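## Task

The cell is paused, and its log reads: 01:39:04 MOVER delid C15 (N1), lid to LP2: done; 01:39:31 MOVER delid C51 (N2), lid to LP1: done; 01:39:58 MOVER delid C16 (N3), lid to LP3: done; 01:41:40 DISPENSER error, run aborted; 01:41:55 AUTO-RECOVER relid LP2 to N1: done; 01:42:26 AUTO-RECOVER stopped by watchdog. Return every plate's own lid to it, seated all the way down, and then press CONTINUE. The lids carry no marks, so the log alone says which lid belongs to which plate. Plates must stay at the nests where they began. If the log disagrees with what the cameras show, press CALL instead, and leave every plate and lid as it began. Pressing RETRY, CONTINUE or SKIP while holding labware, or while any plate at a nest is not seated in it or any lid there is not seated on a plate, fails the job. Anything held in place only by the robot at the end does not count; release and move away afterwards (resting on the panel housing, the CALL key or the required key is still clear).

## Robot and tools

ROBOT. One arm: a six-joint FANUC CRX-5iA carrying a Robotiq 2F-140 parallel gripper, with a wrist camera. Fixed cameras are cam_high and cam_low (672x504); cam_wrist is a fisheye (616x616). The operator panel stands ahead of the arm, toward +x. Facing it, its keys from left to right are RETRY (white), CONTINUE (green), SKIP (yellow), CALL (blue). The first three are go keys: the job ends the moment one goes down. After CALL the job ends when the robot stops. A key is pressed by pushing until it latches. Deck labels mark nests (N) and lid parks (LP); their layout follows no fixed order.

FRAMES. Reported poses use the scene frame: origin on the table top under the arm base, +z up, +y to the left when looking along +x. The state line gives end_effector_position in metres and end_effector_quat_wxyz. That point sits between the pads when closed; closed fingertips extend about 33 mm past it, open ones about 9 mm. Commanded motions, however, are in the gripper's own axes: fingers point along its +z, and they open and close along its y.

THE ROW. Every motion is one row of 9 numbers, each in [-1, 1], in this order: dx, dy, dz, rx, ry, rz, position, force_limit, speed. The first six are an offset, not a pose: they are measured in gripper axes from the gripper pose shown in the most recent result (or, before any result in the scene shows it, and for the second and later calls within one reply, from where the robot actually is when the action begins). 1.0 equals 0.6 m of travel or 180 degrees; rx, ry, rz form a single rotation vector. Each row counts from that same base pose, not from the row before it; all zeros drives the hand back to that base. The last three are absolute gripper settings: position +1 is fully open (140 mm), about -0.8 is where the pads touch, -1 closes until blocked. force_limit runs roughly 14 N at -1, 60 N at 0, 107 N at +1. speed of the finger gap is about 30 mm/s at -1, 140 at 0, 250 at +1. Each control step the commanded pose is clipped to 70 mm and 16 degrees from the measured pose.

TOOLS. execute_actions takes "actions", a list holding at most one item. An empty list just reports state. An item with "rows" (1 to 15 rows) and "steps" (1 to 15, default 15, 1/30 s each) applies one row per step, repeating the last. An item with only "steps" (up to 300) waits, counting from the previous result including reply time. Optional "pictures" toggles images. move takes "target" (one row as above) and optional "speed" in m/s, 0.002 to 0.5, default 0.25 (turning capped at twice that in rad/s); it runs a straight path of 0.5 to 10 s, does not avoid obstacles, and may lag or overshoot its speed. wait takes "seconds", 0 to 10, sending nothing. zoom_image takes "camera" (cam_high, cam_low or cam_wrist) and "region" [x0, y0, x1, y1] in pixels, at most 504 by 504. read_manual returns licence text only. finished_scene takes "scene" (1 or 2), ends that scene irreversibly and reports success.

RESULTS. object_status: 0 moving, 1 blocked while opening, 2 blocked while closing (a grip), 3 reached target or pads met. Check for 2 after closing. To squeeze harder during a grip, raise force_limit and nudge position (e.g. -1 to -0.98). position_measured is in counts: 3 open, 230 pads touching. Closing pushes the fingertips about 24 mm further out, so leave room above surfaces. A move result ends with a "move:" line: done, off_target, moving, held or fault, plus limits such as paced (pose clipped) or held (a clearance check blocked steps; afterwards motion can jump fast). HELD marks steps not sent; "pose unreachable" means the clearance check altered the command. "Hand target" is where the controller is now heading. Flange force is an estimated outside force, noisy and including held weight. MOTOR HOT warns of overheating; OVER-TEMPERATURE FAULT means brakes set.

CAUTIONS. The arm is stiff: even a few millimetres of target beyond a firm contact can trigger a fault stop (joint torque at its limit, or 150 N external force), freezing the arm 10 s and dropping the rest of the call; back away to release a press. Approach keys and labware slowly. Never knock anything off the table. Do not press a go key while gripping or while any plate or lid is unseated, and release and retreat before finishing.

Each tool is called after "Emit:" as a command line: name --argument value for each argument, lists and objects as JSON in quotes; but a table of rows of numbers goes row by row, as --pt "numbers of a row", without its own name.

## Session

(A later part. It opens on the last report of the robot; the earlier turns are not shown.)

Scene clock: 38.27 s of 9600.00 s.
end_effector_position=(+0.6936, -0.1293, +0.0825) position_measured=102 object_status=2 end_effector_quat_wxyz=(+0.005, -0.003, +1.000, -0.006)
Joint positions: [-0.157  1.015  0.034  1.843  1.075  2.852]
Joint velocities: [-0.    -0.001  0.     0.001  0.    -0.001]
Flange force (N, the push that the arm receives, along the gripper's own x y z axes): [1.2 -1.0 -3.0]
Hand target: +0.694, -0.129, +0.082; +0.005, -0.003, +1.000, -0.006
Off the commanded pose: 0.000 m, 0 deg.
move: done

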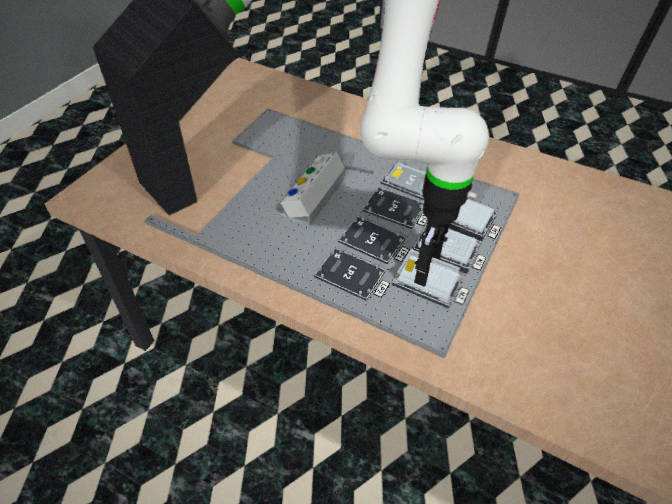

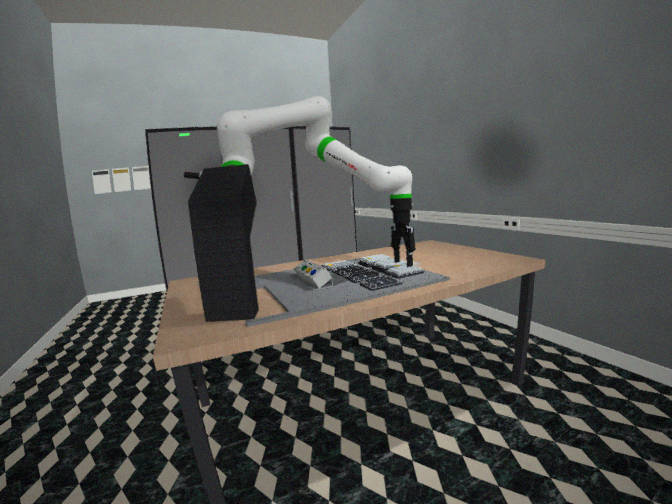

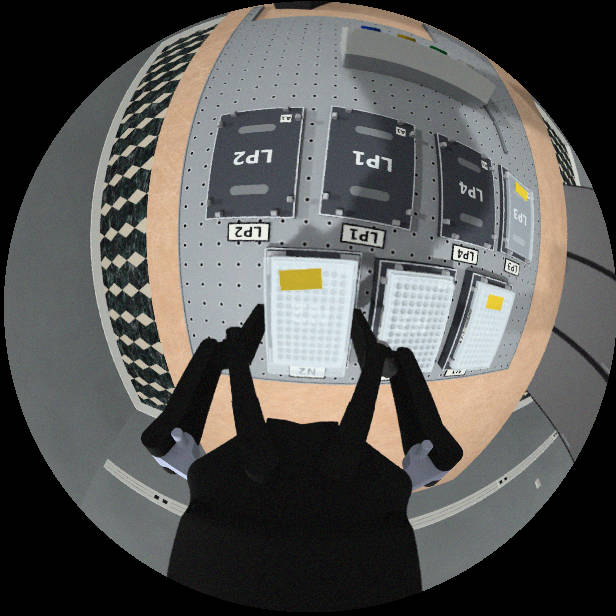

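Emit:
move --target '[0,0,0.013,0,0,0.002,-1,-0.6,-0.8]' --speed 0.01

Emit:
zoom_image --camera "cam_wrist" --region '[230, 235, 390, 395]'

Emit:
zoom_image --camera "cam_high" --region '[380, 235, 475, 315]'

Scene clock: 41.17 s of 9600.00 s.
end_effector_position=(+0.6937, -0.1294, +0.0747) position_measured=102 object_status=2 end_effector_quat_wxyz=(+0.005, -0.000, +1.000, -0.006)
Joint positions: [-0.146  1.023  0.038  1.832  1.068  2.849]
Joint velocities: [0.    0.001 0.    0.    0.002 0.001]
Flange force (N, the push that the arm receives, along the gripper's own x y z axes): [-1.2 -2.6 -2.4]
Hand target: +0.694, -0.129, +0.075; +0.005, -0.000, +1.000, -0.006
Off the commanded pose: 0.000 m, 0 deg.
move: done

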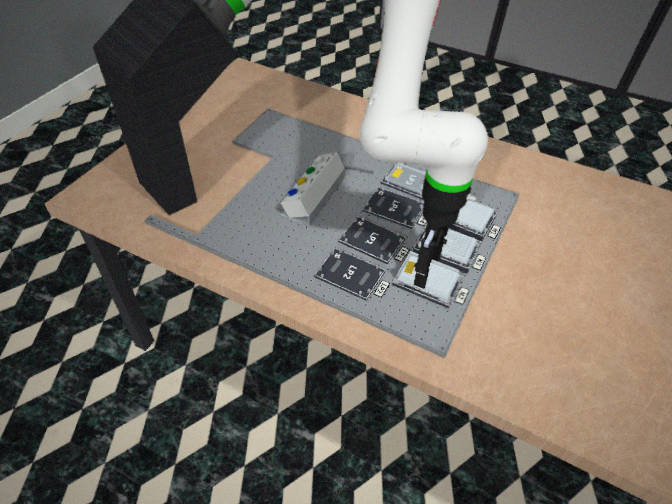

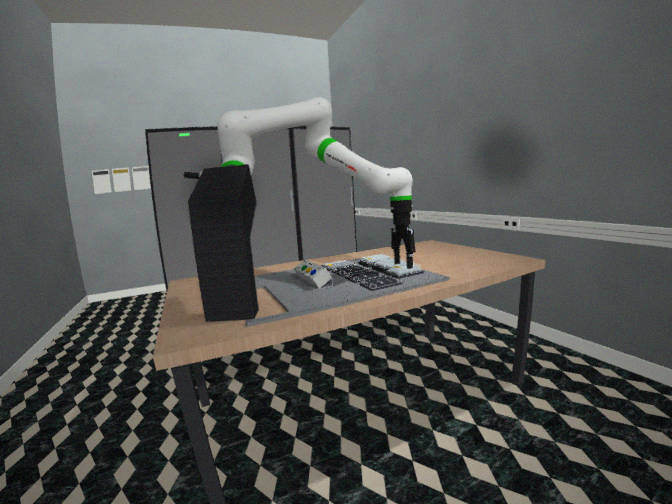

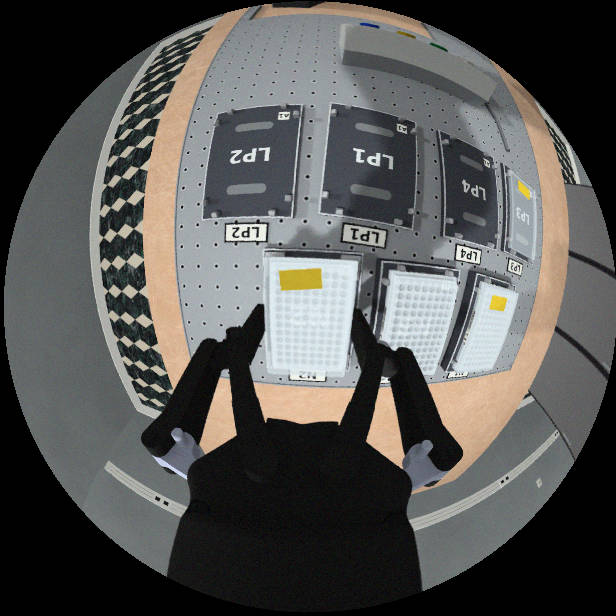

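Region (230, 235, 390, 395) of cam_wrist's 616x616 image, scaled by 3.150, with more detail than that image has.

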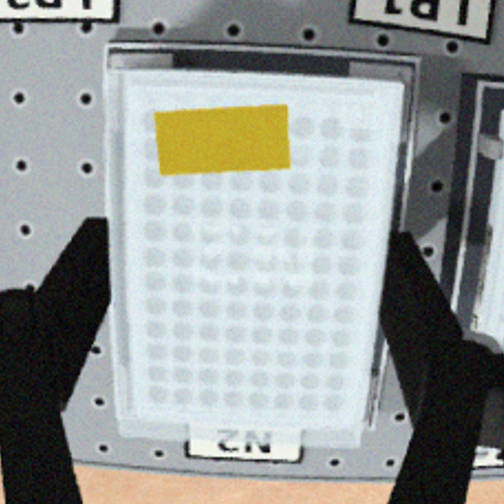

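Region (380, 235, 475, 315) of cam_high's 672x504 image, scaled by 5.305, with more detail than that image has; it fills the top 424 rows of this view, and the rest is white.

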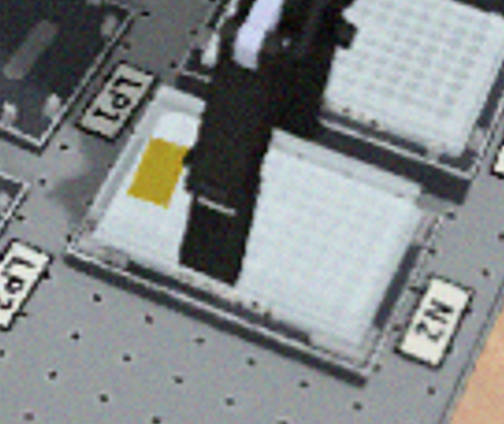

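Emit:
move --target '[-0.004,0.001,0.004,0,0,0,-1,-0.6,-0.8]' --speed 0.006

Emit:
move --target '[0,0,0.005,0,0,0,-1,-0.6,-0.8]' --speed 0.005

Emit:
zoom_image --camera "cam_wrist" --region '[230, 235, 390, 395]'

Scene clock: 44.60 s of 9600.00 s.
end_effector_position=(+0.6961, -0.1288, +0.0723) position_measured=102 object_status=2 end_effector_quat_wxyz=(+0.005, -0.000, +1.000, -0.006)
Joint positions: [-0.142  1.028  0.048  1.832  1.067  2.843]
Joint velocities: [ 0.    -0.002  0.     0.     0.002 -0.   ]
Flange force (N, the push that the arm receives, along the gripper's own x y z axes): [4.2 0.8 -3.4]
Hand target: +0.696, -0.129, +0.072; +0.005, -0.000, +1.000, -0.006
Off the commanded pose: 0.000 m, 0 deg.
move: done

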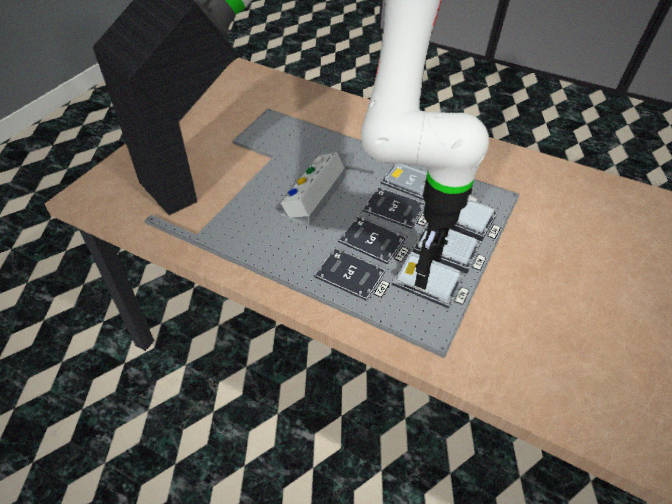

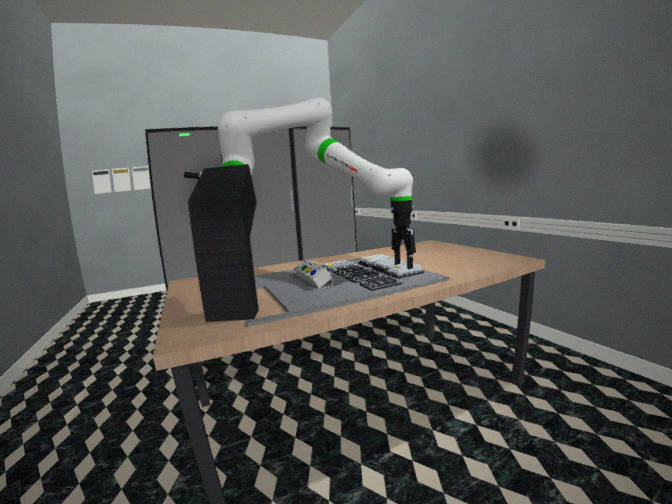

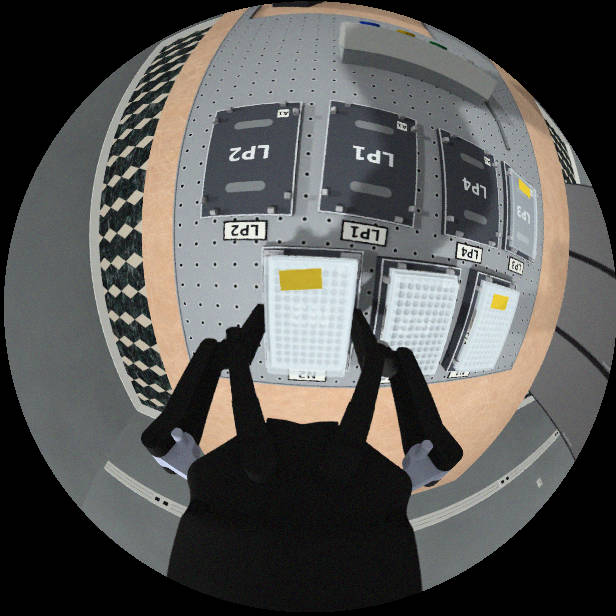

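Scene clock: 45.43 s of 9600.00 s.
end_effector_position=(+0.6961, -0.1288, +0.0693) position_measured=102 object_status=2 end_effector_quat_wxyz=(+0.005, -0.000, +1.000, -0.006)
Joint positions: [-0.137  1.031  0.05   1.828  1.064  2.844]
Joint velocities: [ 0.001 -0.    -0.     0.     0.001 -0.001]
Flange force (N, the push that the arm receives, along the gripper's own x y z axes): [1.4 -1.6 -4.4]
Hand target: +0.696, -0.129, +0.069; +0.005, -0.000, +1.000, -0.006
Off the commanded pose: 0.000 m, 0 deg.
move: done

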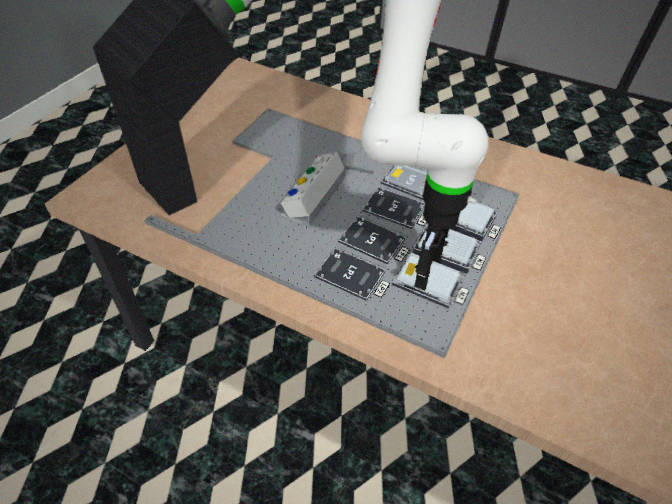

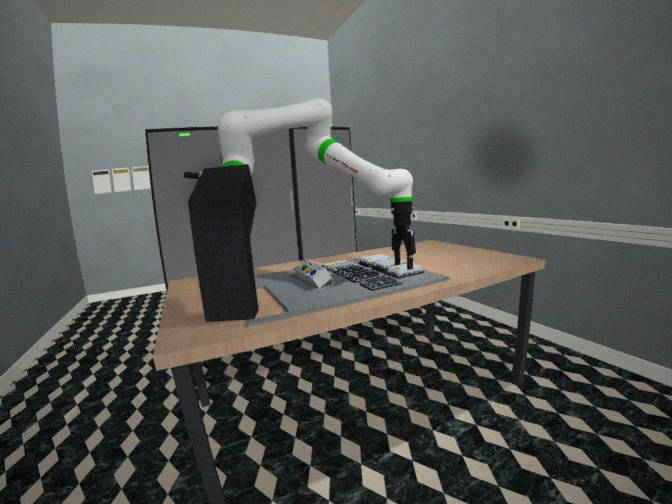

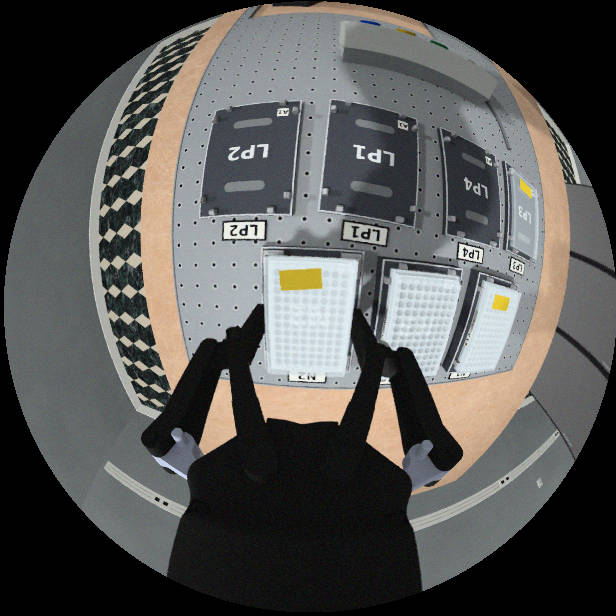

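Region (230, 235, 390, 395) of cam_wrist's 616x616 image, scaled by 3.150, with more detail than that image has.

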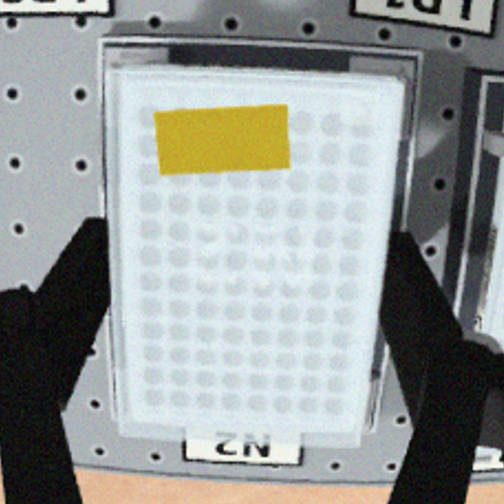

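Emit:
move --target '[0,0,0.006,0,0,0,-1,-0.6,-0.8]' --speed 0.005

Emit:
zoom_image --camera "cam_wrist" --region '[230, 235, 390, 395]'

Scene clock: 47.50 s of 9600.00 s.
end_effector_position=(+0.6962, -0.1288, +0.0657) position_measured=102 object_status=2 end_effector_quat_wxyz=(+0.005, -0.000, +1.000, -0.006)
Joint positions: [-0.132  1.035  0.052  1.823  1.061  2.845]
Joint velocities: [-0.    -0.001  0.    -0.     0.    -0.   ]
Flange force (N, the push that the arm receives, along the gripper's own x y z axes): [1.8 -0.2 -5.3]
Hand target: +0.696, -0.129, +0.066; +0.005, -0.000, +1.000, -0.006
Off the commanded pose: 0.000 m, 0 deg.
move: done

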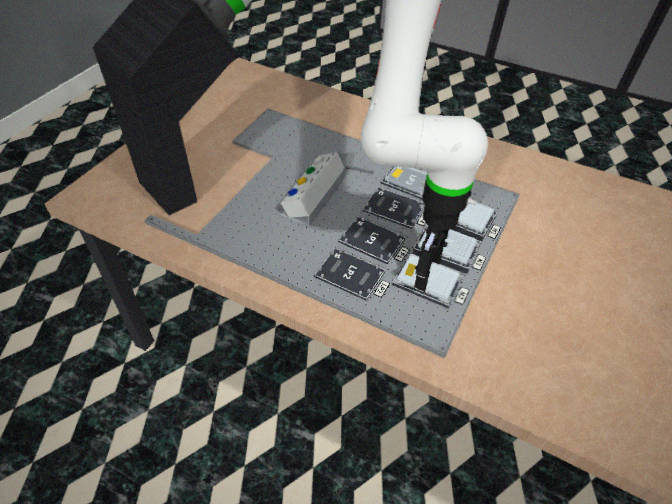

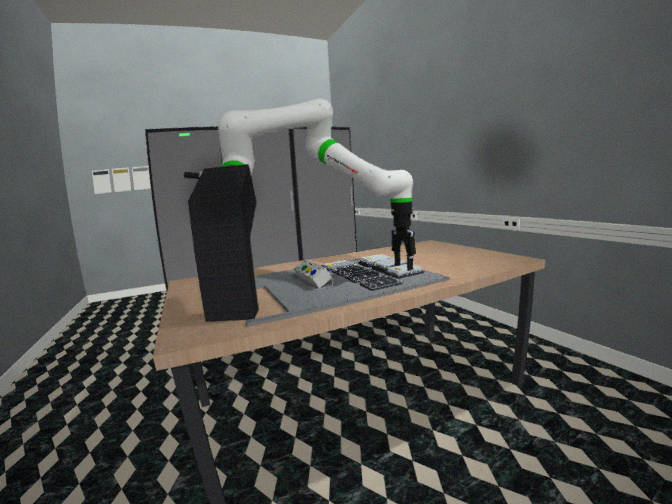

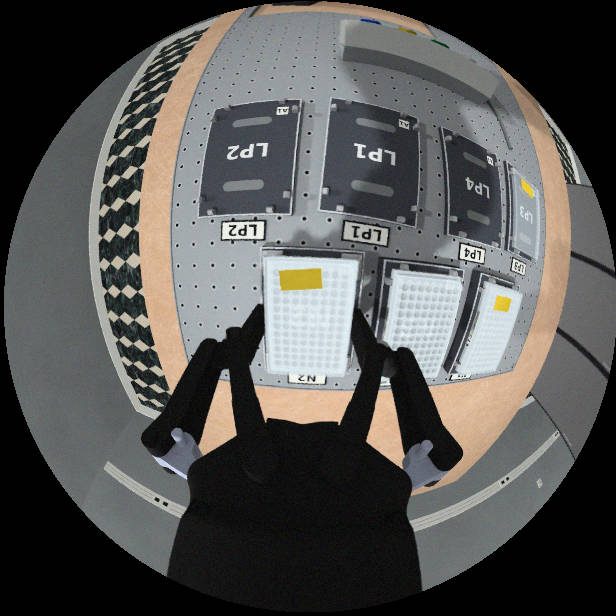

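Region (230, 235, 390, 395) of cam_wrist's 616x616 image, scaled by 3.150, with more detail than that image has.

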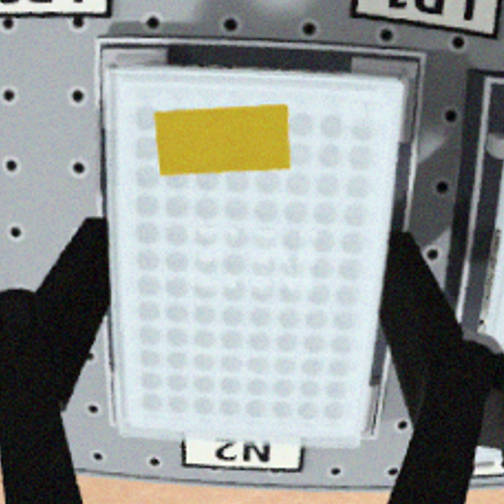

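Emit:
move --target '[0,0,0.004,0,0,0,-1,-0.6,-0.8]' --speed 0.005

Emit:
zoom_image --camera "cam_high" --region '[380, 235, 475, 315]'

Scene clock: 49.33 s of 9600.00 s.
end_effector_position=(+0.6963, -0.1289, +0.0635) position_measured=102 object_status=2 end_effector_quat_wxyz=(+0.005, -0.000, +1.000, -0.006)
Joint positions: [-0.129  1.038  0.053  1.82   1.059  2.845]
Joint velocities: [ 0.001  0.     0.     0.    -0.    -0.003]
Flange force (N, the push that the arm receives, along the gripper's own x y z axes): [16.4 5.7 -43.1]
Hand target: +0.696, -0.129, +0.063; +0.005, -0.000, +1.000, -0.006
Off the commanded pose: 0.000 m, 0 deg.
move: done

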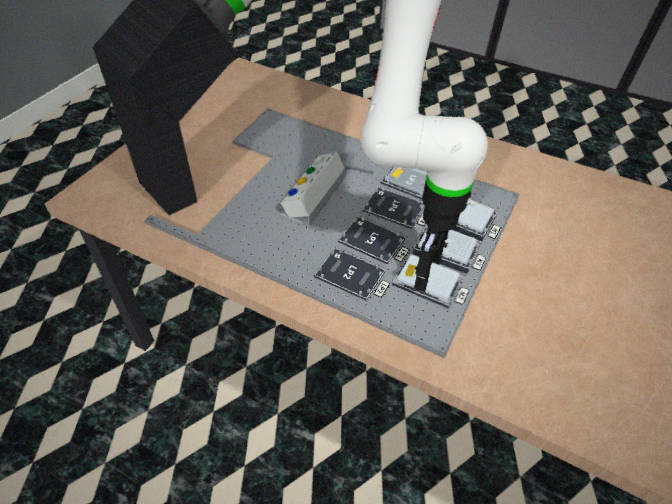

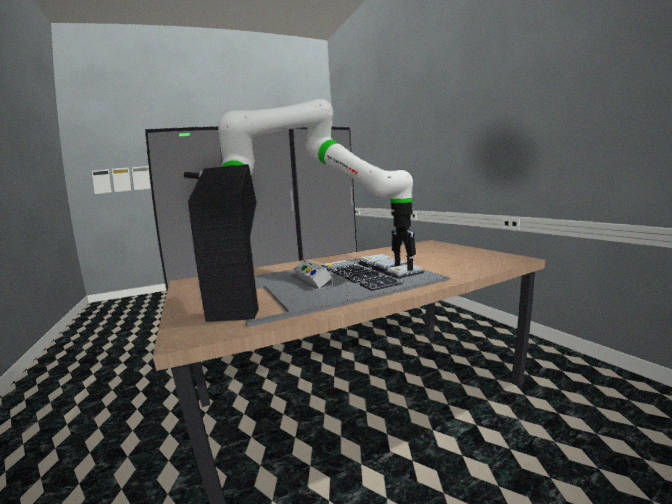

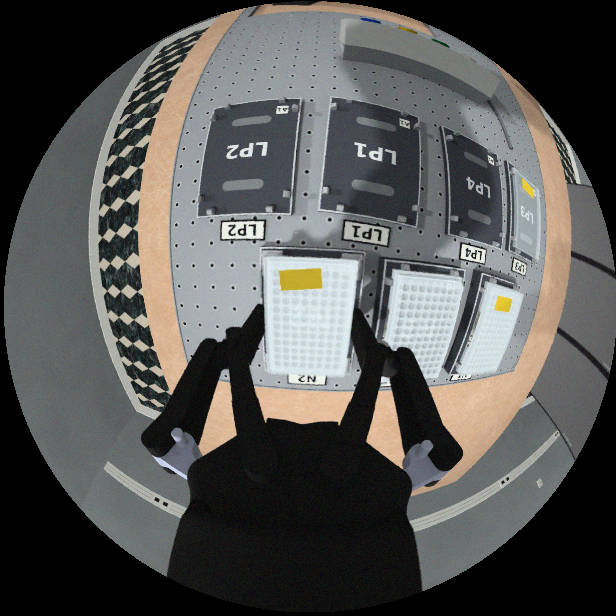

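Region (380, 235, 475, 315) of cam_high's 672x504 image, scaled by 5.305, with more detail than that image has; it fills the top 424 rows of this view, and the rest is white.

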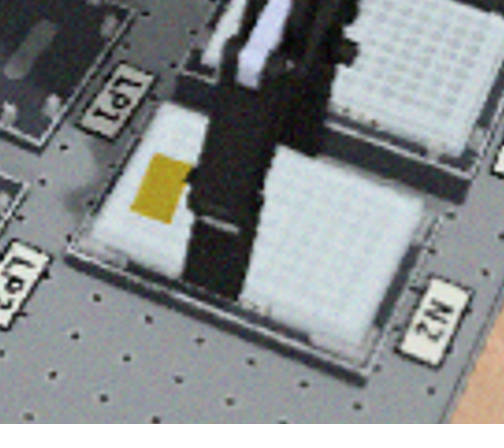

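Emit:
move --target '[0,0,-0.001,0,0,0,0.45,-0.6,-0.5]'

Emit:
move --target '[0,0,-0.05,0,0,0,0.45,-0.6,-0.5]' --speed 0.08

Emit:
move --target '[0.293,0.54,0,-0.004,0.003,0,0.45,-0.6,-0.5]'

Emit:
zoom_image --camera "cam_wrist" --region '[200, 220, 420, 440]'

Scene clock: 51.70 s of 9600.00 s.
end_effector_position=(+0.6963, -0.1288, +0.0641) position_measured=72 object_status=3 end_effector_quat_wxyz=(+0.005, -0.000, +1.000, -0.006)
Joint positions: [-0.13   1.037  0.053  1.82   1.059  2.845]
Joint velocities: [ 0.    -0.001  0.     0.     0.001  0.001]
Flange force (N, the push that the arm receives, along the gripper's own x y z axes): [3.5 -1.2 -4.2]
Hand target: +0.696, -0.129, +0.064; +0.005, -0.000, +1.000, -0.006
Off the commanded pose: 0.000 m, 0 deg.
move: done

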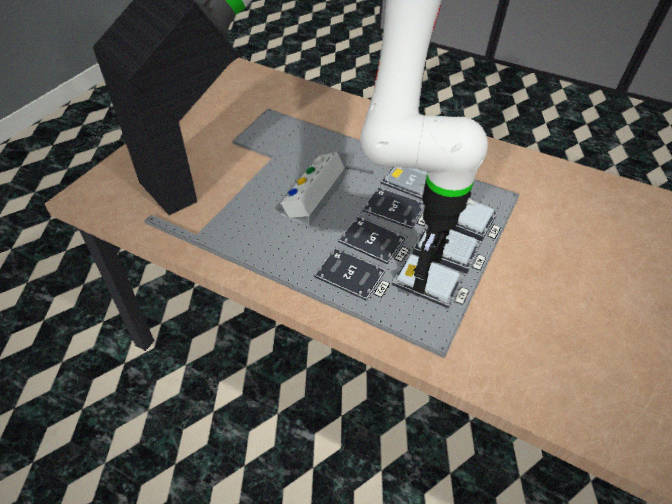

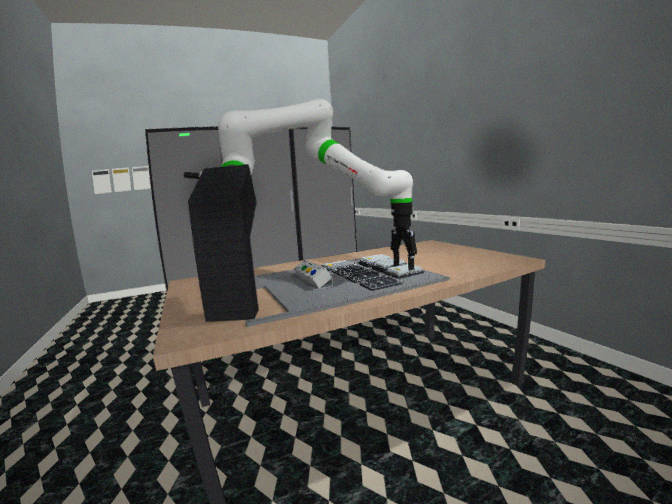

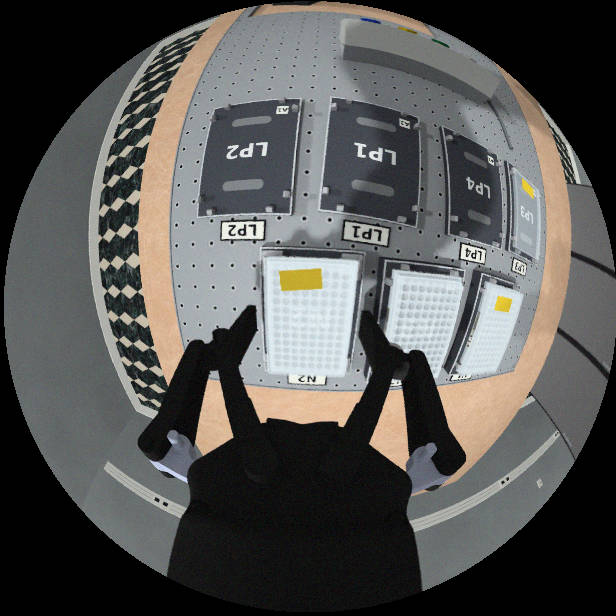

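Scene clock: 52.47 s of 9600.00 s.
end_effector_position=(+0.6960, -0.1286, +0.0941) position_measured=72 object_status=3 end_effector_quat_wxyz=(+0.005, -0.000, +1.000, -0.006)
Joint positions: [-0.174  1.005  0.036  1.861  1.087  2.836]
Joint velocities: [-0.  0. -0.  0.  0. -0.]
Flange force (N, the push that the arm receives, along the gripper's own x y z axes): [3.1 -0.5 -3.5]
Hand target: +0.696, -0.129, +0.094; +0.005, -0.000, +1.000, -0.006
Off the commanded pose: 0.000 m, 0 deg.
move: done

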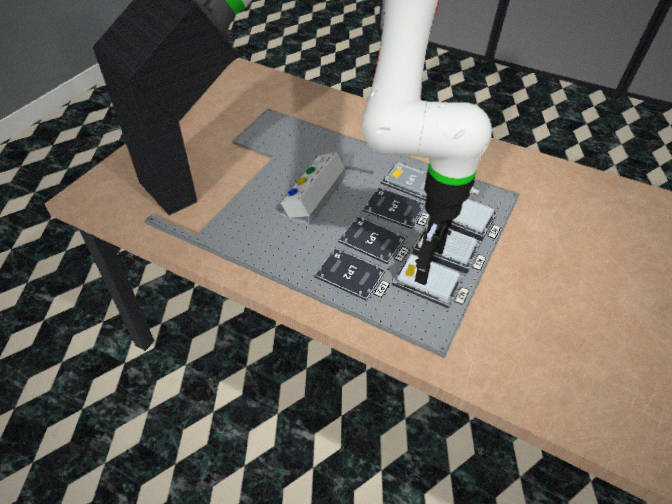

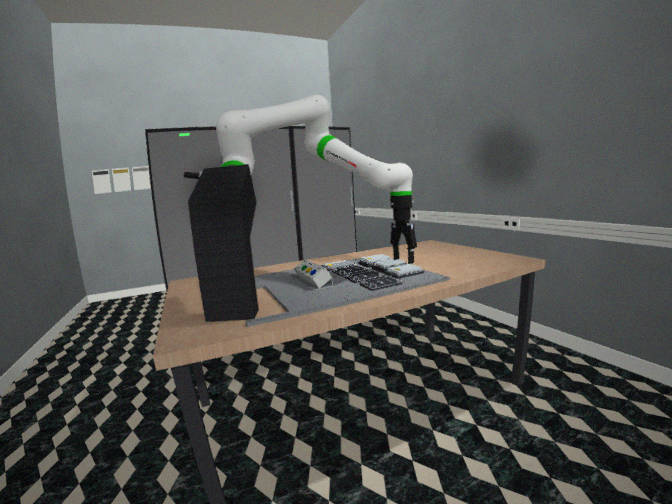

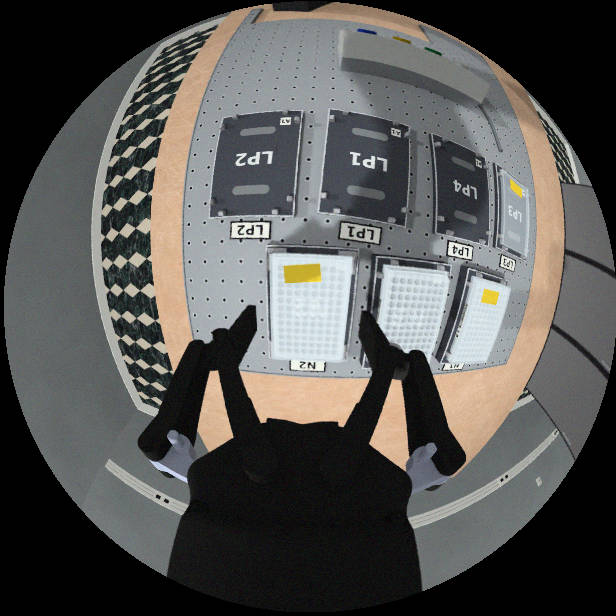

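Scene clock: 54.40 s of 9600.00 s.
end_effector_position=(+0.5193, +0.1950, +0.0900) position_measured=72 object_status=3 end_effector_quat_wxyz=(+0.000, +0.000, +1.000, +0.001)
Joint positions: [ 0.214  0.23  -0.7    1.598  0.887  2.746]
Joint velocities: [ 0.    -0.001 -0.    -0.     0.001  0.001]
Flange force (N, the push that the arm receives, along the gripper's own x y z axes): [2.8 -2.3 -3.6]
Hand target: +0.519, +0.195, +0.090; +0.000, +0.000, +1.000, +0.001
Off the commanded pose: 0.001 m, 0 deg.
move: done

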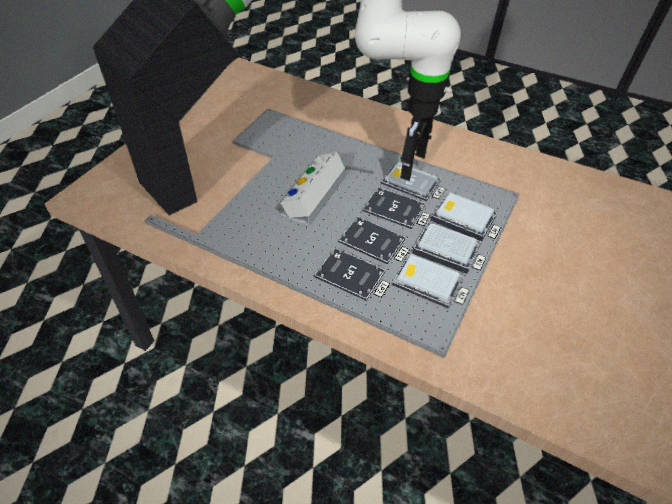

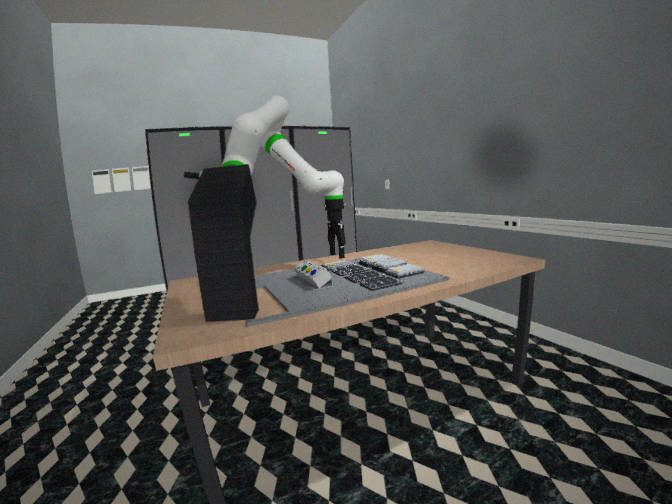

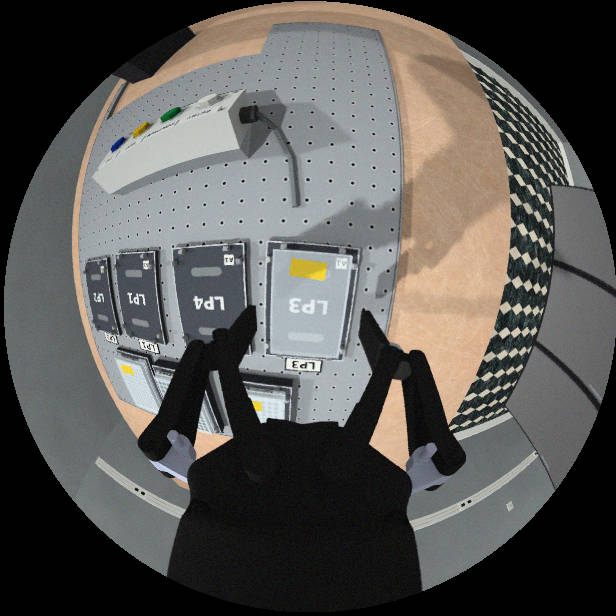

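Region (200, 220, 420, 440) of cam_wrist's 616x616 image, scaled by 2.291, with more detail than that image has.

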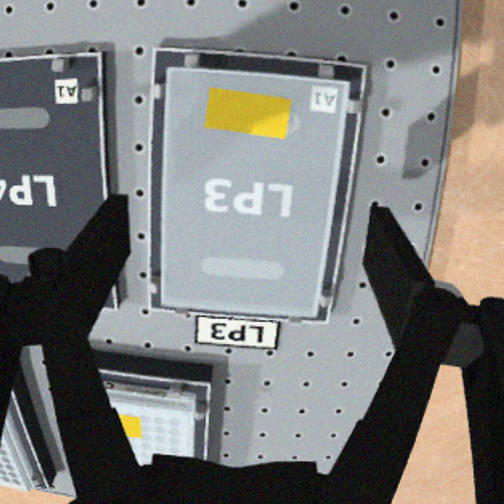

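Emit:
move --target '[0,-0.003,0.062,0,0,0.014,0.45,-0.6,-0.5]' --speed 0.04

Emit:
zoom_image --camera "cam_wrist" --region '[200, 220, 420, 440]'

Scene clock: 56.87 s of 9600.00 s.
end_effector_position=(+0.5193, +0.1934, +0.0528) position_measured=72 object_status=3 end_effector_quat_wxyz=(+0.000, +0.022, +1.000, +0.001)
Joint positions: [ 0.303  0.295 -0.674  1.492  0.836  2.754]
Joint velocities: [ 0.001 -0.001 -0.    -0.    -0.001 -0.   ]
Flange force (N, the push that the arm receives, along the gripper's own x y z axes): [4.6 -1.3 -3.2]
Hand target: +0.519, +0.193, +0.053; +0.000, +0.022, +1.000, +0.001
Off the commanded pose: 0.000 m, 0 deg.
move: done

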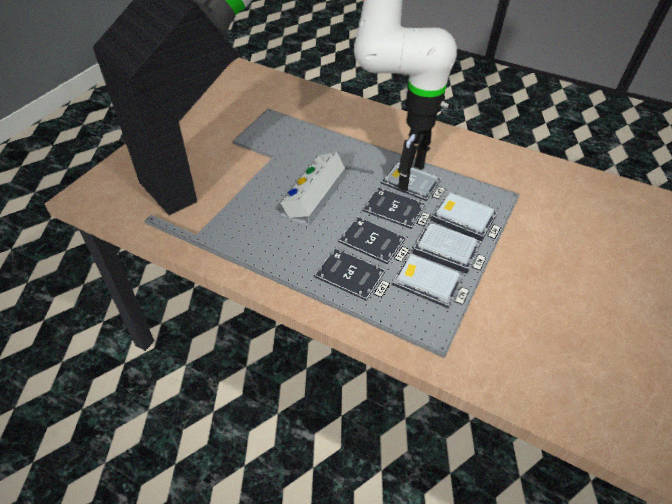

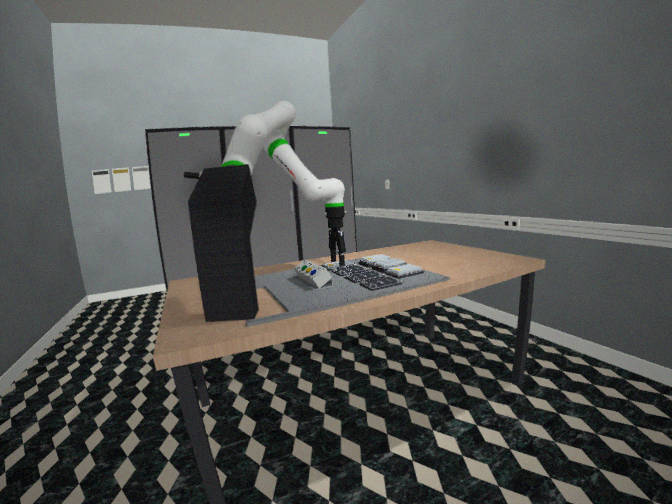

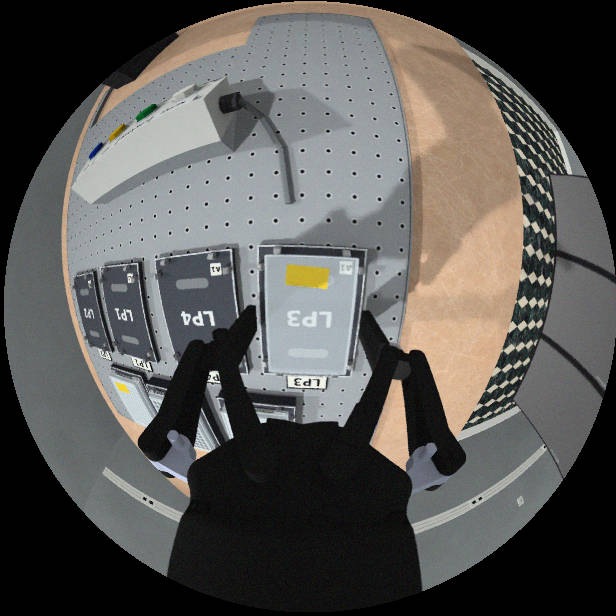

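Region (200, 220, 420, 440) of cam_wrist's 616x616 image, scaled by 2.291, with more detail than that image has.

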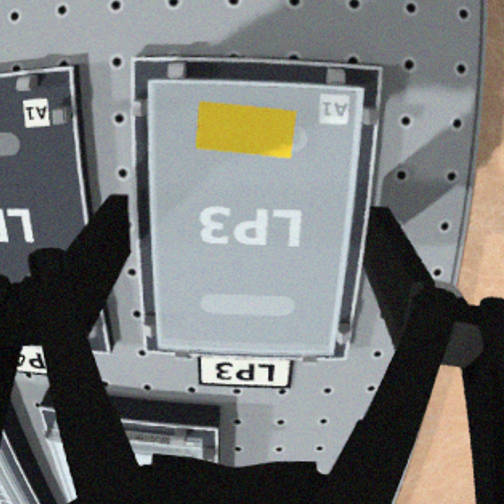

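Emit:
move --target '[0,0.0015,0,0,0,0,-1,-0.6,-0.9]'

Emit:
move --target '[0,0,-0.065,0,0,0,-1,-0.6,-0.8]' --speed 0.06

Scene clock: 59.30 s of 9600.00 s.
end_effector_position=(+0.5193, +0.1943, +0.0528) position_measured=102 object_status=2 end_effector_quat_wxyz=(+0.000, +0.022, +1.000, +0.001)
Joint positions: [ 0.304  0.293 -0.674  1.493  0.835  2.752]
Joint velocities: [ 0.    -0.001  0.    -0.     0.001 -0.   ]
Flange force (N, the push that the arm receives, along the gripper's own x y z axes): [6.8 -5.2 -25.9]
Hand target: +0.519, +0.194, +0.053; +0.000, +0.022, +1.000, +0.001
Off the commanded pose: 0.000 m, 0 deg.
move: done

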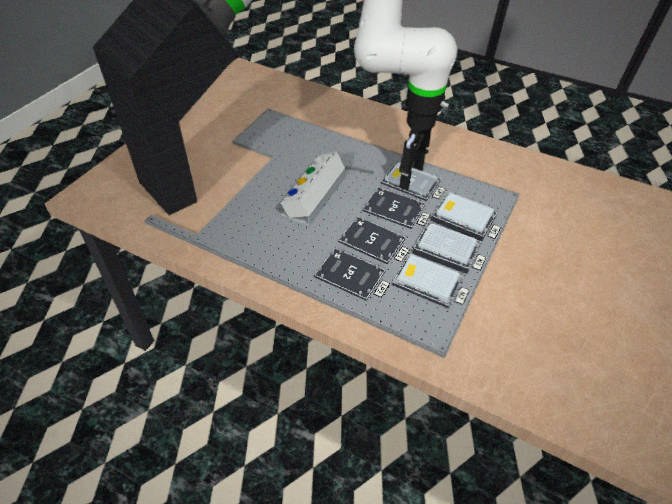

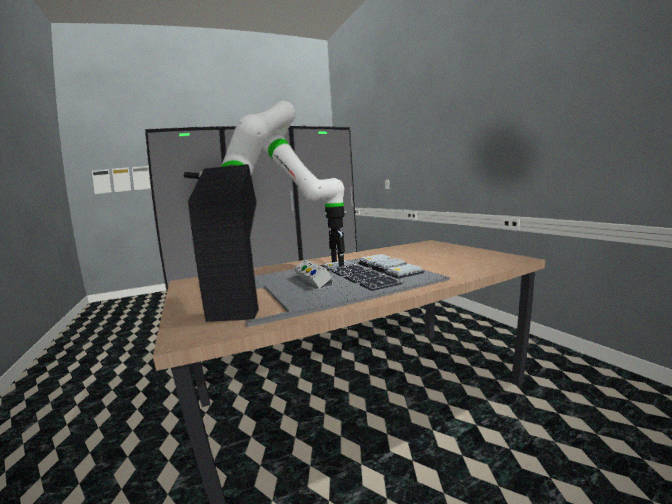

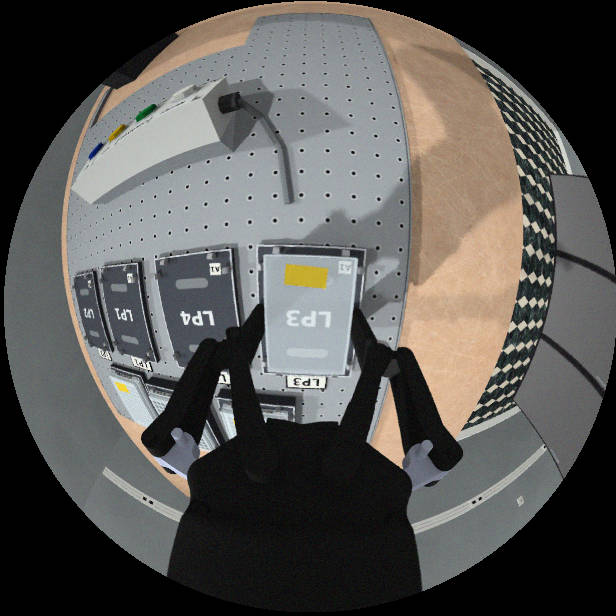

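Scene clock: 60.27 s of 9600.00 s.
end_effector_position=(+0.5194, +0.1941, +0.0918) position_measured=102 object_status=2 end_effector_quat_wxyz=(+0.000, +0.022, +1.000, +0.001)
Joint positions: [ 0.208  0.229 -0.701  1.603  0.89   2.701]
Joint velocities: [-0.001 -0.001  0.     0.     0.     0.   ]
Flange force (N, the push that the arm receives, along the gripper's own x y z axes): [-0.2 -1.1 -3.5]
Hand target: +0.519, +0.194, +0.092; +0.000, +0.022, +1.000, +0.001
Off the commanded pose: 0.000 m, 0 deg.
move: done

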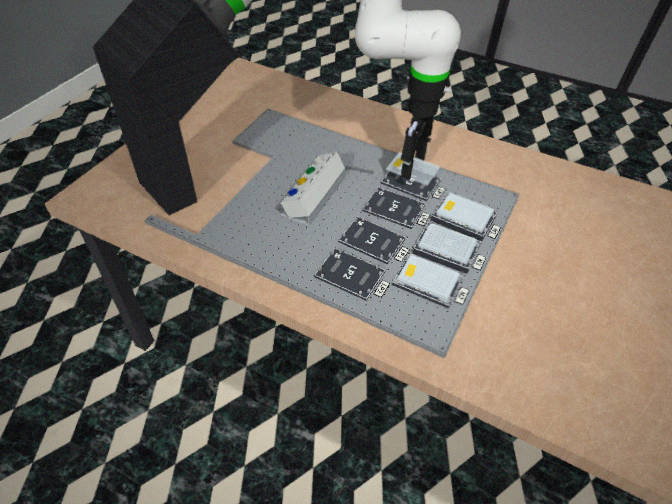

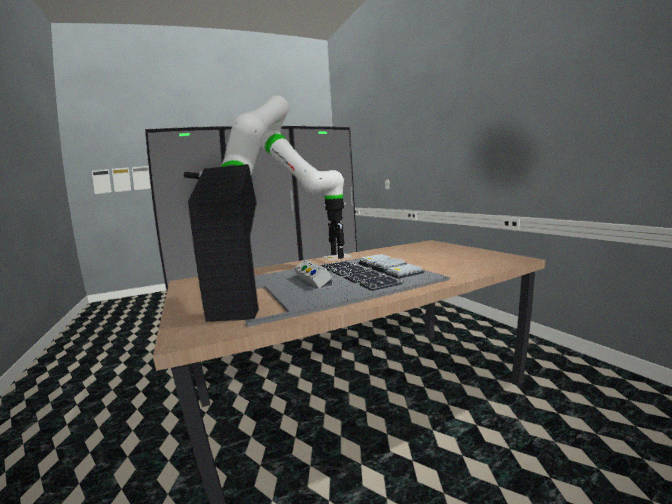

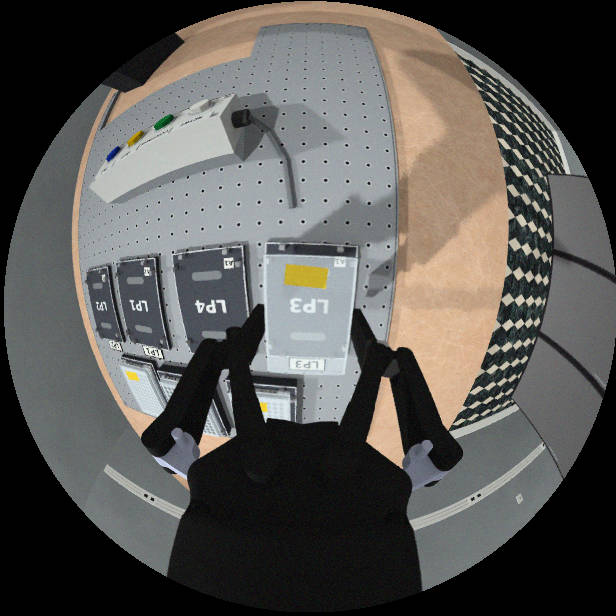

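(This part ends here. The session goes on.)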